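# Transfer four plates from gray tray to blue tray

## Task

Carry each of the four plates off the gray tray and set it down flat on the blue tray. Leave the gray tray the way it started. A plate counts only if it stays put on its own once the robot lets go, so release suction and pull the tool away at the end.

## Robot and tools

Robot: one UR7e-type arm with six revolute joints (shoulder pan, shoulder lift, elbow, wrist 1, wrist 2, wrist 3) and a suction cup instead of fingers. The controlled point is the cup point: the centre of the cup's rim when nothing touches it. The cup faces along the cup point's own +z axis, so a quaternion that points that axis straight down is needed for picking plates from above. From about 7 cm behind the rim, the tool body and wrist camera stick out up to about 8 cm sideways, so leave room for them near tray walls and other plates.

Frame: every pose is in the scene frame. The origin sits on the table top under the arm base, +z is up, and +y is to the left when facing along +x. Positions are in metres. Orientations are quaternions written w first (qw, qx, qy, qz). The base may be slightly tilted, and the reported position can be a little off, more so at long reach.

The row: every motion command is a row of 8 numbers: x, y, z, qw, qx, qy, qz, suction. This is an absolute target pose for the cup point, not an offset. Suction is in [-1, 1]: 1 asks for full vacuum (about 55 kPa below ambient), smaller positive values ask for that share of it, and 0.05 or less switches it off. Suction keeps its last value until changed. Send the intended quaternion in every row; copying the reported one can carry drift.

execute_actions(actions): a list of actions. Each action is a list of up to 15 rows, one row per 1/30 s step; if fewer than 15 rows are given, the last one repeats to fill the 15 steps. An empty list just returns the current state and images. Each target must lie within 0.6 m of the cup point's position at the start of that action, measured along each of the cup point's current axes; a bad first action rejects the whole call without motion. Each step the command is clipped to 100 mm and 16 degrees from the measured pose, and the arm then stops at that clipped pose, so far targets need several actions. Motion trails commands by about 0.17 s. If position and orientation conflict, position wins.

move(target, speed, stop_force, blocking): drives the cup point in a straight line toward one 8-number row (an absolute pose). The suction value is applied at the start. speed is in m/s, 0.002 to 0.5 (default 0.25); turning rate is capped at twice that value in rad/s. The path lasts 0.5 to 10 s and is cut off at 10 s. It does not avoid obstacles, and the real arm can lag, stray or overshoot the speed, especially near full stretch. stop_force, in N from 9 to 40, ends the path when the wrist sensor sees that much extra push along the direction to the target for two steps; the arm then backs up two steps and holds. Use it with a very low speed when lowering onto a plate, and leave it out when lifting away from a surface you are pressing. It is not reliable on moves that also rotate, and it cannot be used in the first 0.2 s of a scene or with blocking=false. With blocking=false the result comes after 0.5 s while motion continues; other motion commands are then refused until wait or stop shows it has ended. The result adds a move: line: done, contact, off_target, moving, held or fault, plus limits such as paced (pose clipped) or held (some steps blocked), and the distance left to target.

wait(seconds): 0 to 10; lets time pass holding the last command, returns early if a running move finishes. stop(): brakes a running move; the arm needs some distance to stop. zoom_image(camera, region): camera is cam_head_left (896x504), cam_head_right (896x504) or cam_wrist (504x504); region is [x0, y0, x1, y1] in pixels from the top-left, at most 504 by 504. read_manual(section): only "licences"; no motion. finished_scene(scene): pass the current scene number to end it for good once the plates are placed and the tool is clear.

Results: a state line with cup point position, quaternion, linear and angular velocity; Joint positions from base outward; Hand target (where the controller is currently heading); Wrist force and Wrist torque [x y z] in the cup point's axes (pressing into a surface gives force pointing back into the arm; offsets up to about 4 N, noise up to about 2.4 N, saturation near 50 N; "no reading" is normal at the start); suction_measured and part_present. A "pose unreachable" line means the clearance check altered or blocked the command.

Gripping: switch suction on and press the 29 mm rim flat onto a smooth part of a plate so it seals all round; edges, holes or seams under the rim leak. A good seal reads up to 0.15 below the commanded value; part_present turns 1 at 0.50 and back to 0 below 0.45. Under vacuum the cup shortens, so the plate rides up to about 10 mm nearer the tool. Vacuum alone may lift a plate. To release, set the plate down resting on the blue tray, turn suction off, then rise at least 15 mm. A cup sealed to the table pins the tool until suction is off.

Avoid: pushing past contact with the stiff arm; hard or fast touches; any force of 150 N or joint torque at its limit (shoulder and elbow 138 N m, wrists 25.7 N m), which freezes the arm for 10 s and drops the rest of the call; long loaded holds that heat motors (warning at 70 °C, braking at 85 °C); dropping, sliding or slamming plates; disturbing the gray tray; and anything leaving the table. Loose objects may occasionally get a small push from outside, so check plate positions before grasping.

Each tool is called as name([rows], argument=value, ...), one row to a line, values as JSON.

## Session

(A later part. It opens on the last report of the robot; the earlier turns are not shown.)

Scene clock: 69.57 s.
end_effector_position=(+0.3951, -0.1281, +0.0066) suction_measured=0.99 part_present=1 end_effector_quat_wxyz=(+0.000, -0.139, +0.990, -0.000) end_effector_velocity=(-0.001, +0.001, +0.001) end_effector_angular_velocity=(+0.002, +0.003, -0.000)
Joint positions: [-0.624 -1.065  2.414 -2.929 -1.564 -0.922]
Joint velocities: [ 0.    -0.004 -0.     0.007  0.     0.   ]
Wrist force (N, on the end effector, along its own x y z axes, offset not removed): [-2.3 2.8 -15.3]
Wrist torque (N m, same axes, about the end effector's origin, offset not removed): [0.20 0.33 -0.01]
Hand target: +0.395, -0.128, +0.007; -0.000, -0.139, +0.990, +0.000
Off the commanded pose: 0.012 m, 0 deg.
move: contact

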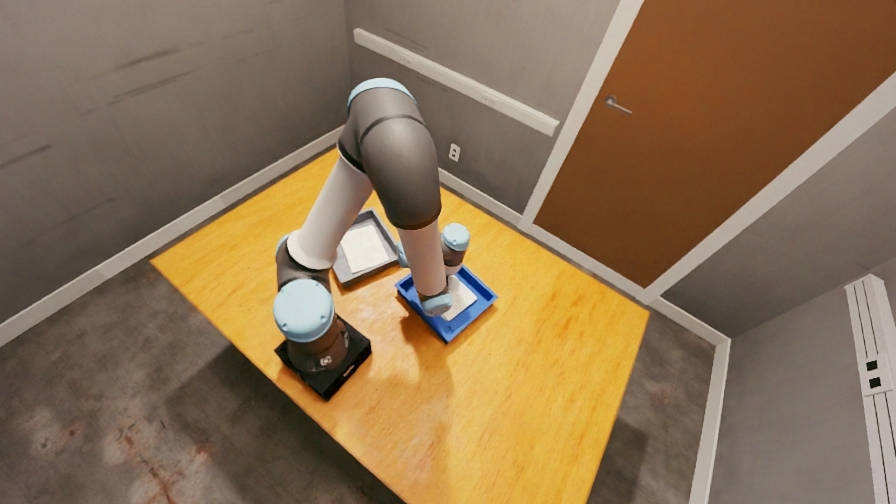

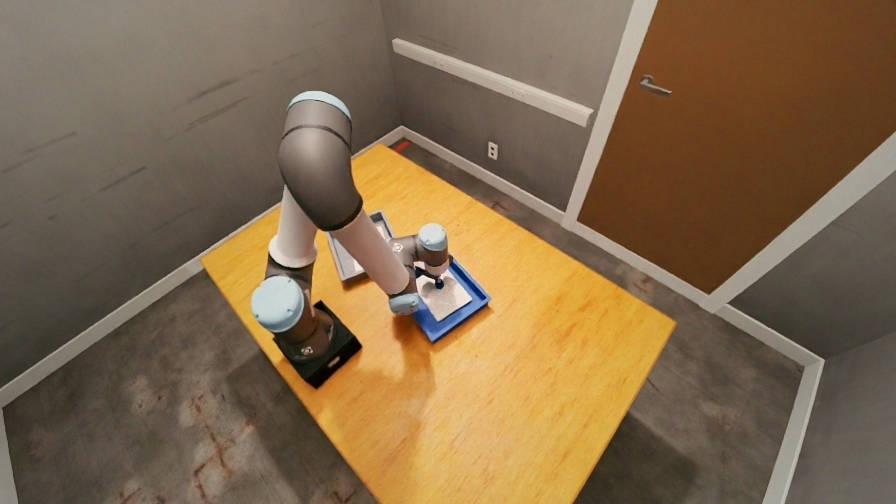

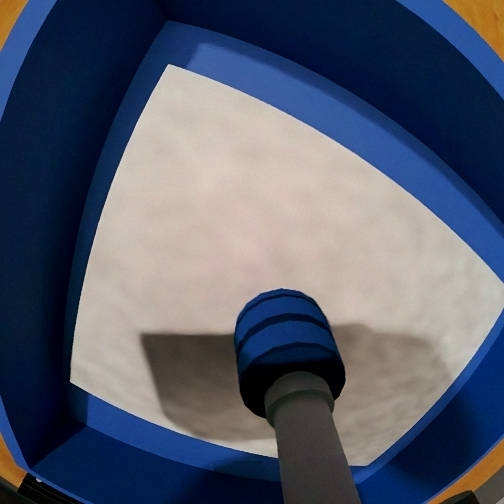

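6.5 mm pitch confirmed.

execute_actions([
  [[0.395,-0.128,0.0075,0,-0.139,0.9903,0,0]],
])

move(target=[0.395,-0.128,0.075,0,-0.139,0.9903,0,0])

move(target=[0.3565,0.19,0.075,0,0,1,0,0], speed=0.4)

move(target=[0.3565,0.19,0.0125,0,0,1,0,1], speed=0.08)

wait(seconds=1.5)

move(target=[0.3565,0.19,0.075,0,0,1,0,1], speed=0.1)

Scene clock: 75.53 s.
end_effector_position=(+0.3950, -0.1280, +0.0075) suction_measured=0.00 part_present=0 end_effector_quat_wxyz=(-0.000, -0.139, +0.990, +0.000) end_effector_velocity=(-0.000, +0.000, -0.001) end_effector_angular_velocity=(+0.001, +0.001, +0.001)
Joint positions: [-0.624 -1.068  2.415 -2.926 -1.564 -0.922]
Joint velocities: [ 0.001  0.001 -0.001  0.    -0.    -0.   ]
Wrist force (N, on the end effector, along its own x y z axes, offset not removed): [-0.2 0.6 -7.5]
Wrist torque (N m, same axes, about the end effector's origin, offset not removed): [0.01 -0.08 0.09]
Hand target: +0.395, -0.128, +0.008; +0.000, -0.139, +0.990, -0.000
Off the commanded pose: 0.000 m, 0 deg.

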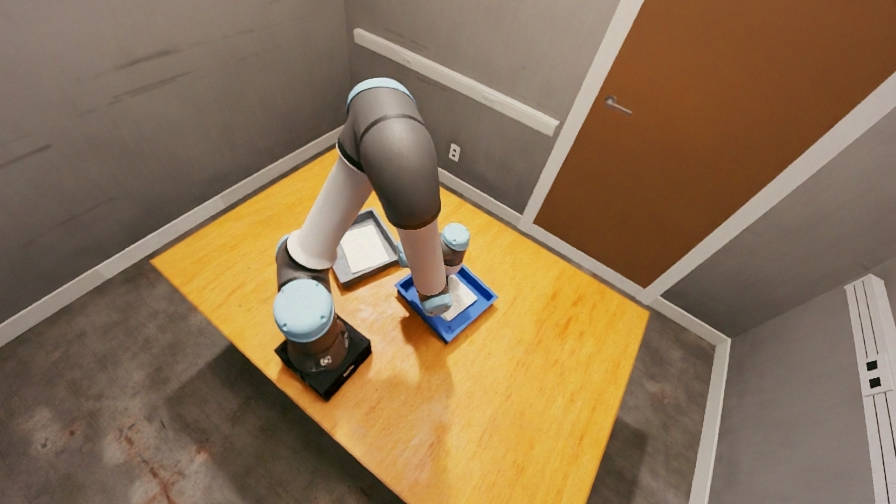

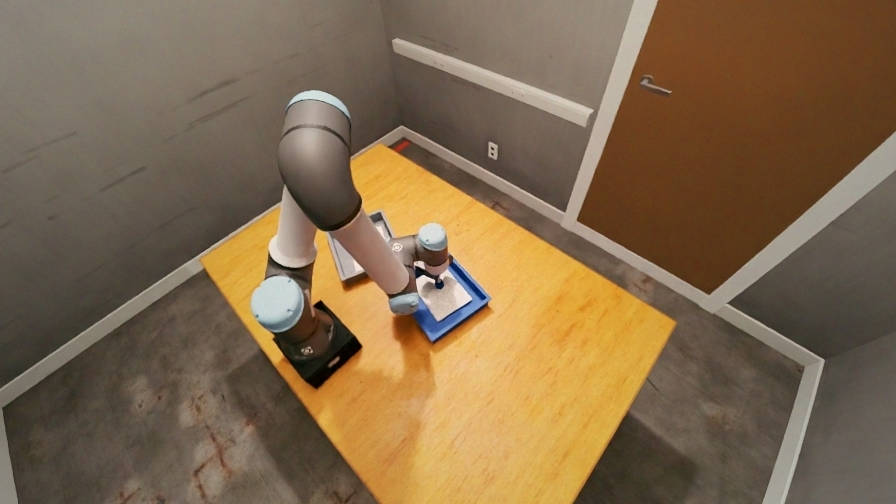

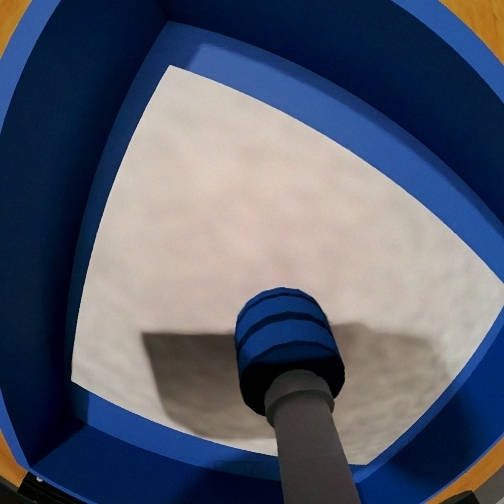

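Scene clock: 76.50 s.
end_effector_position=(+0.3949, -0.1279, +0.0749) suction_measured=0.00 part_present=0 end_effector_quat_wxyz=(+0.000, -0.139, +0.990, -0.000) end_effector_velocity=(-0.000, -0.001, +0.002) end_effector_angular_velocity=(-0.001, -0.000, -0.000)
Joint positions: [-0.625 -1.293  2.403 -2.689 -1.564 -0.923]
Joint velocities: [-0.001 -0.007 -0.001  0.007 -0.001 -0.001]
Wrist force (N, on the end effector, along its own x y z axes, offset not removed): [-1.8 -0.1 -0.1]
Wrist torque (N m, same axes, about the end effector's origin, offset not removed): [-0.13 0.11 -0.05]
Hand target: +0.395, -0.128, +0.075; +0.000, -0.139, +0.990, -0.000
Off the commanded pose: 0.000 m, 0 deg.
move: done

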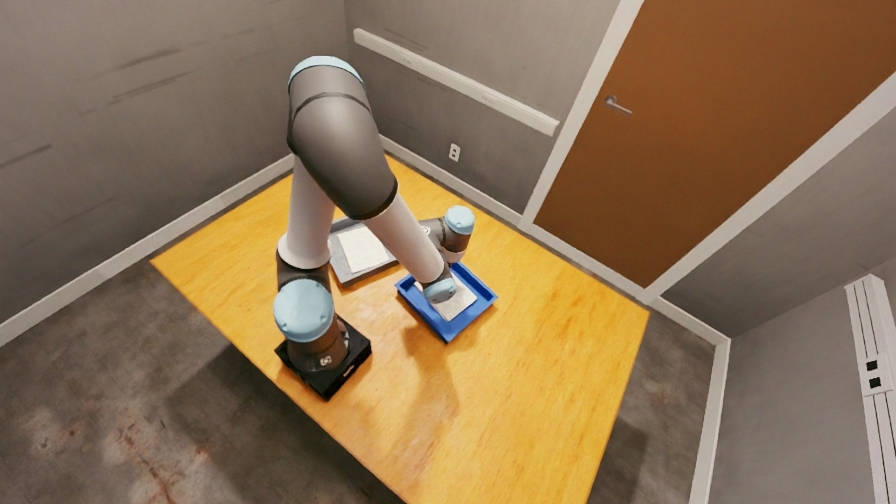

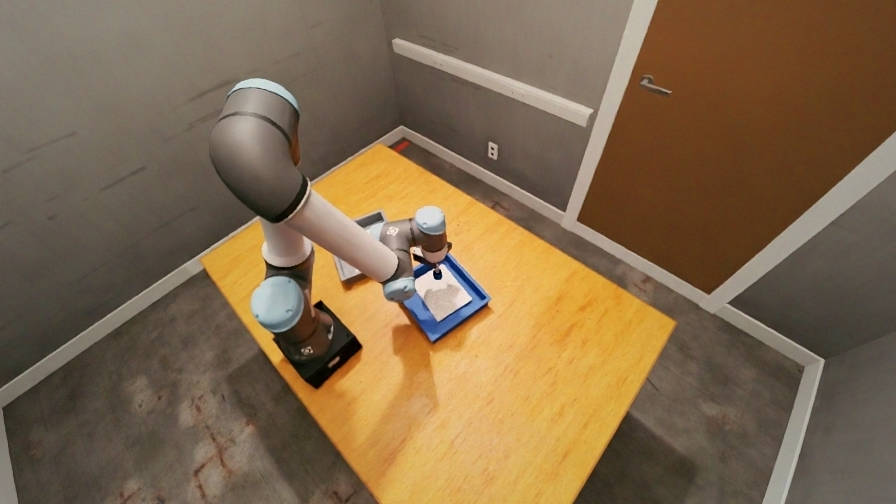

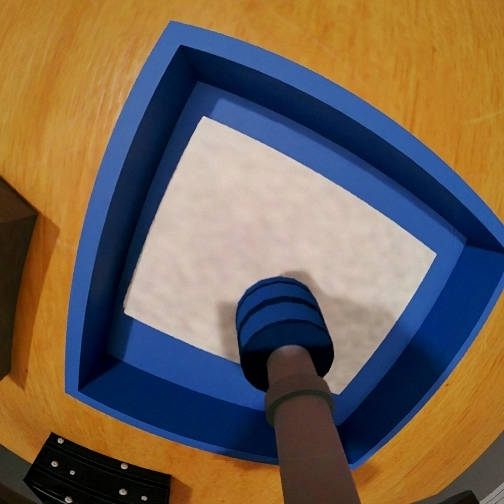

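Scene clock: 78.00 s.
end_effector_position=(+0.3571, +0.1909, +0.0750) suction_measured=0.00 part_present=0 end_effector_quat_wxyz=(+0.001, -0.000, +1.000, +0.002) end_effector_velocity=(+0.000, +0.002, -0.000) end_effector_angular_velocity=(-0.004, +0.003, -0.002)
Joint positions: [ 0.173 -1.308  2.432 -2.707 -1.569  0.154]
Joint velocities: [ 0.007  0.004 -0.006  0.006 -0.004  0.009]
Wrist force (N, on the end effector, along its own x y z axes, offset not removed): [-1.6 3.0 1.9]
Wrist torque (N m, same axes, about the end effector's origin, offset not removed): [0.45 0.19 0.01]
Hand target: +0.357, +0.191, +0.075; +0.000, +0.000, +1.000, +0.002
Off the commanded pose: 0.001 m, 0 deg.
move: done

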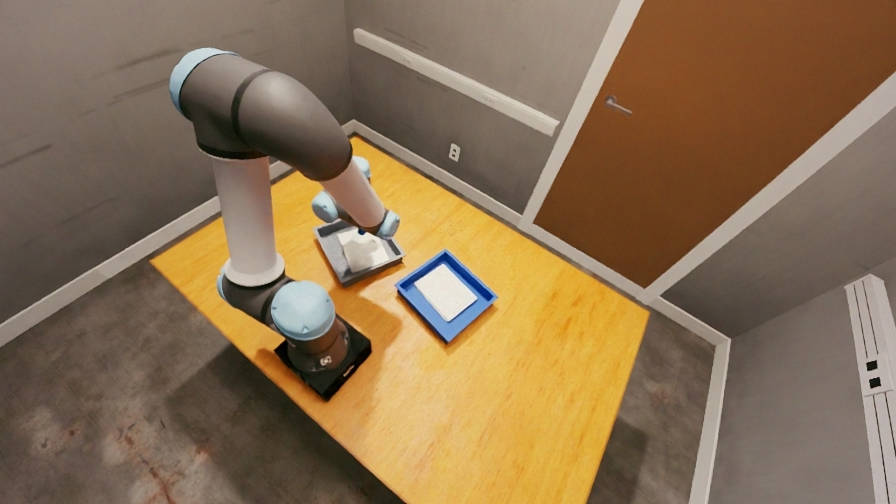

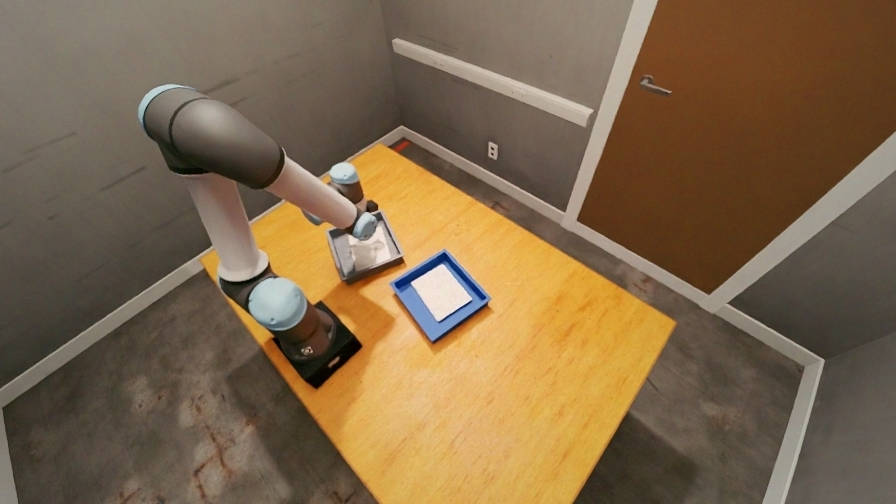

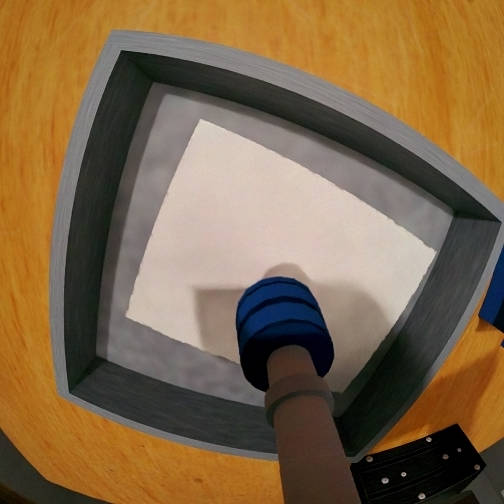

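Scene clock: 79.23 s.
end_effector_position=(+0.3566, +0.1900, +0.0126) suction_measured=0.51 part_present=1 end_effector_quat_wxyz=(-0.000, -0.000, +1.000, -0.000) end_effector_velocity=(+0.001, -0.000, -0.002) end_effector_angular_velocity=(+0.000, -0.001, -0.004)
Joint positions: [ 0.173 -1.093  2.446 -2.934 -1.572  0.154]
Joint velocities: [-0.     0.008 -0.002 -0.007 -0.     0.004]
Wrist force (N, on the end effector, along its own x y z axes, offset not removed): [0.7 2.6 0.8]
Wrist torque (N m, same axes, about the end effector's origin, offset not removed): [0.18 -0.11 0.00]
Hand target: +0.357, +0.190, +0.012; -0.000, -0.000, +1.000, -0.000
Off the commanded pose: 0.000 m, 0 deg.
move: done

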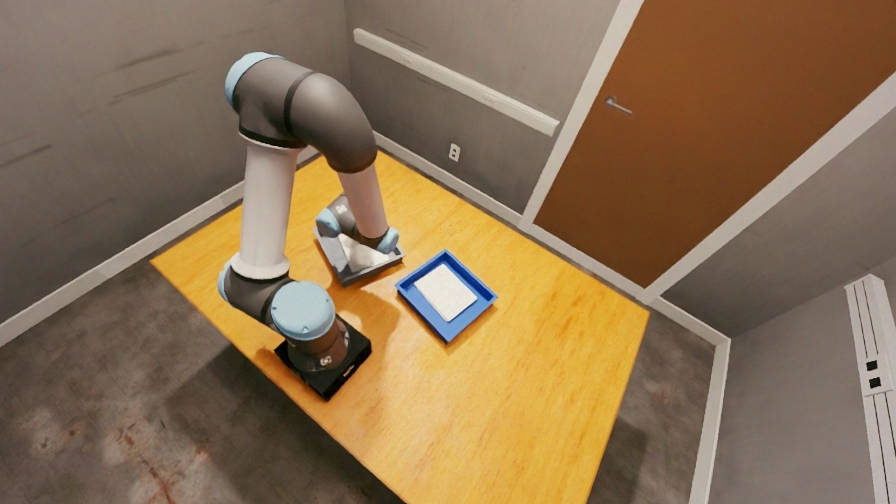

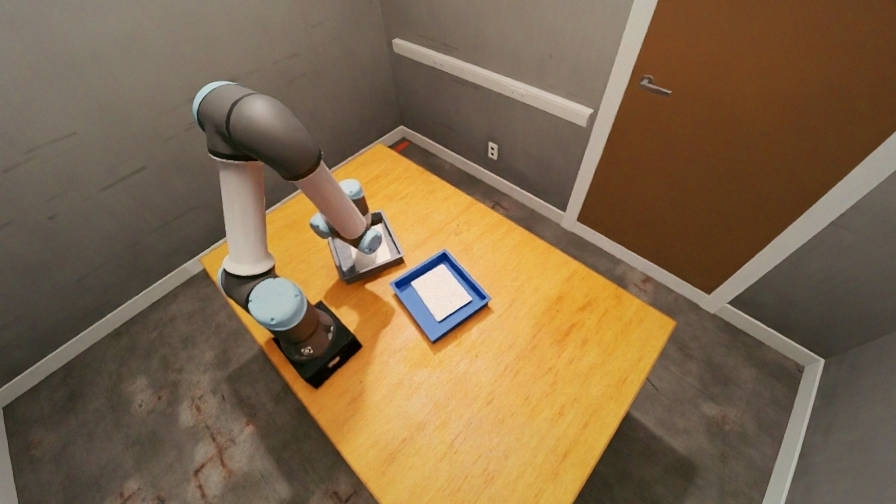

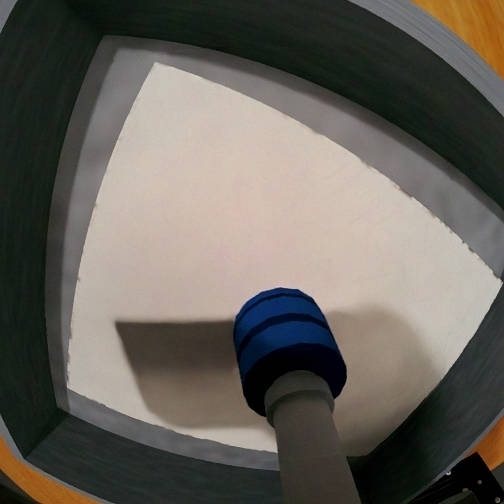

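Scene clock: 80.73 s.
end_effector_position=(+0.3566, +0.1900, +0.0124) suction_measured=1.00 part_present=1 end_effector_quat_wxyz=(-0.000, -0.000, +1.000, -0.000) end_effector_velocity=(+0.000, +0.000, +0.000) end_effector_angular_velocity=(+0.000, +0.000, +0.001)
Joint positions: [ 0.173 -1.092  2.446 -2.935 -1.572  0.154]
Joint velocities: [ 0.001 -0.001 -0.     0.001  0.    -0.   ]
Wrist force (N, on the end effector, along its own x y z axes, offset not removed): [-0.7 0.8 1.4]
Wrist torque (N m, same axes, about the end effector's origin, offset not removed): [0.12 0.14 -0.02]
Hand target: +0.357, +0.190, +0.012; -0.000, -0.000, +1.000, -0.000
Off the commanded pose: 0.000 m, 0 deg.
wait: 1.50 s; at rest by 0.17 s

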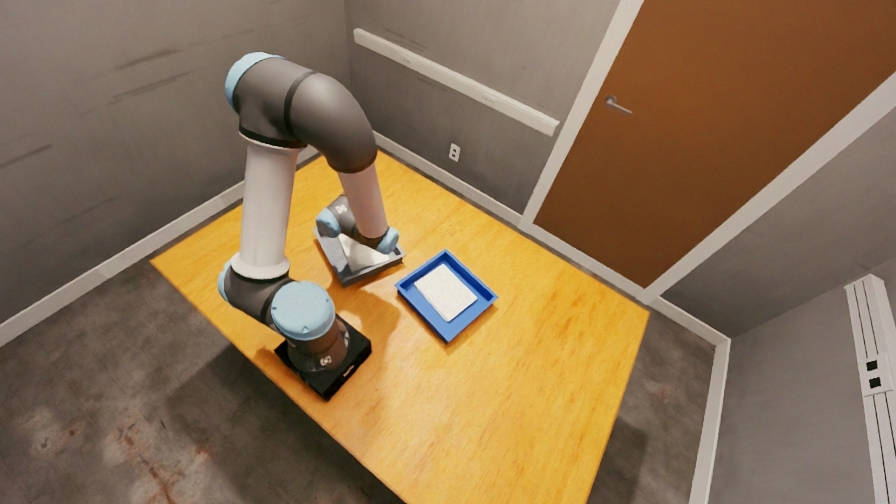

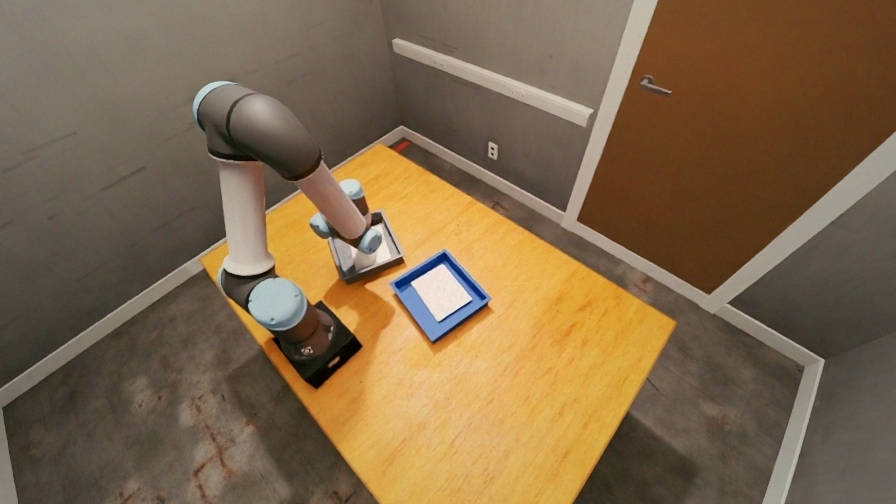

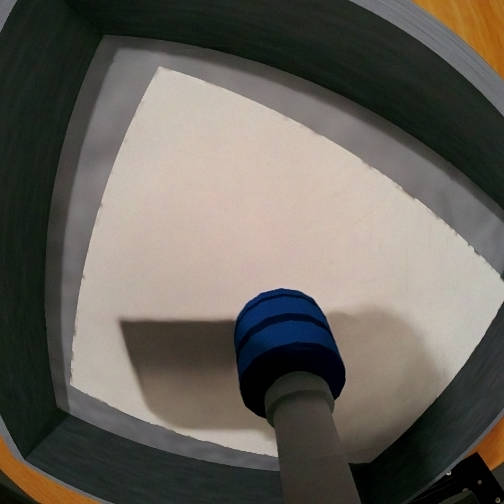

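Scene clock: 81.83 s.
end_effector_position=(+0.3563, +0.1901, +0.0749) suction_measured=0.98 part_present=1 end_effector_quat_wxyz=(+0.000, -0.000, +1.000, +0.000) end_effector_velocity=(-0.001, -0.000, +0.001) end_effector_angular_velocity=(-0.000, +0.005, +0.001)
Joint positions: [ 0.173 -1.309  2.434 -2.706 -1.572  0.154]
Joint velocities: [-0.    -0.003 -0.001  0.009  0.    -0.001]
Wrist force (N, on the end effector, along its own x y z axes, offset not removed): [-2.2 -0.1 -1.7]
Wrist torque (N m, same axes, about the end effector's origin, offset not removed): [-0.14 0.28 -0.04]
Hand target: +0.356, +0.190, +0.075; +0.000, +0.000, +1.000, +0.000
Off the commanded pose: 0.000 m, 0 deg.
move: done

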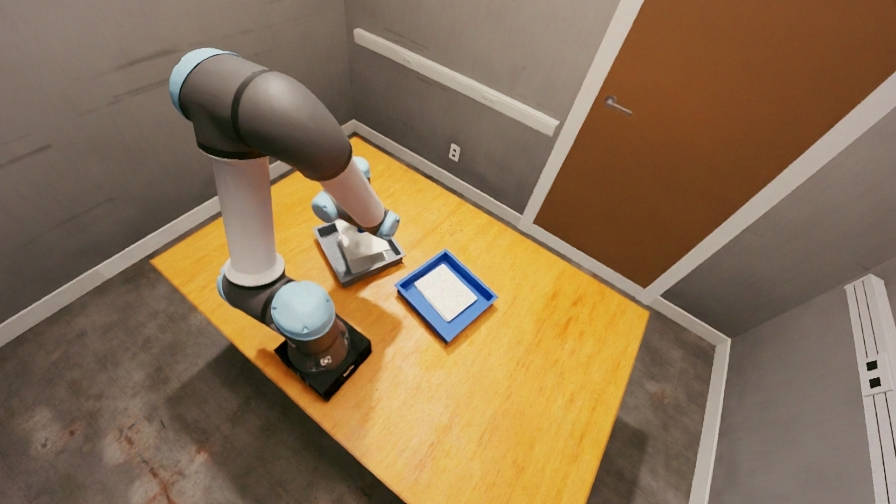

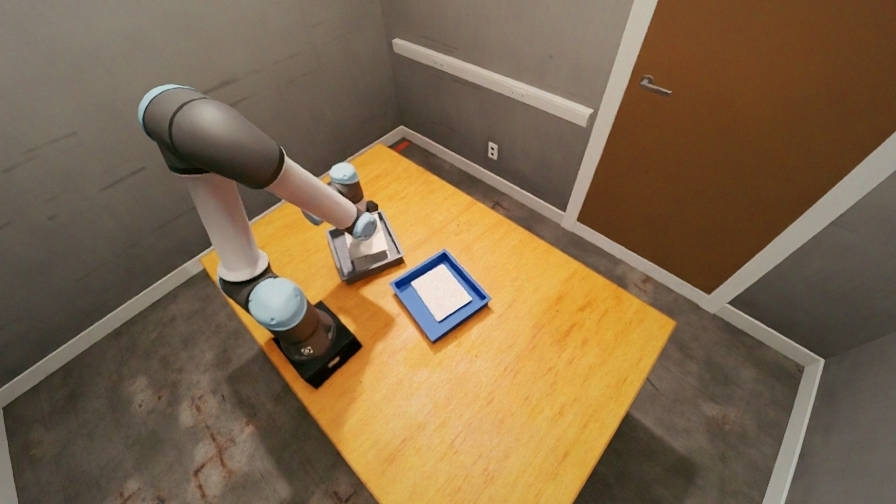

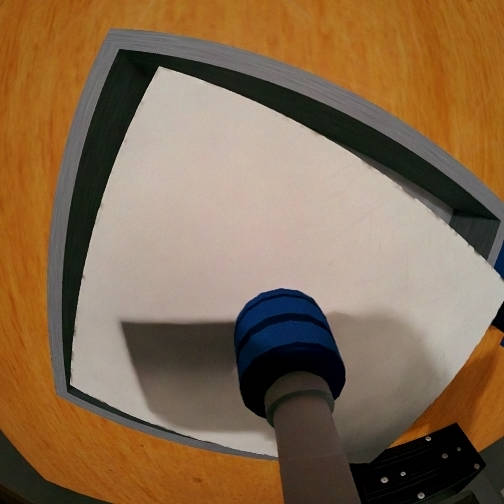

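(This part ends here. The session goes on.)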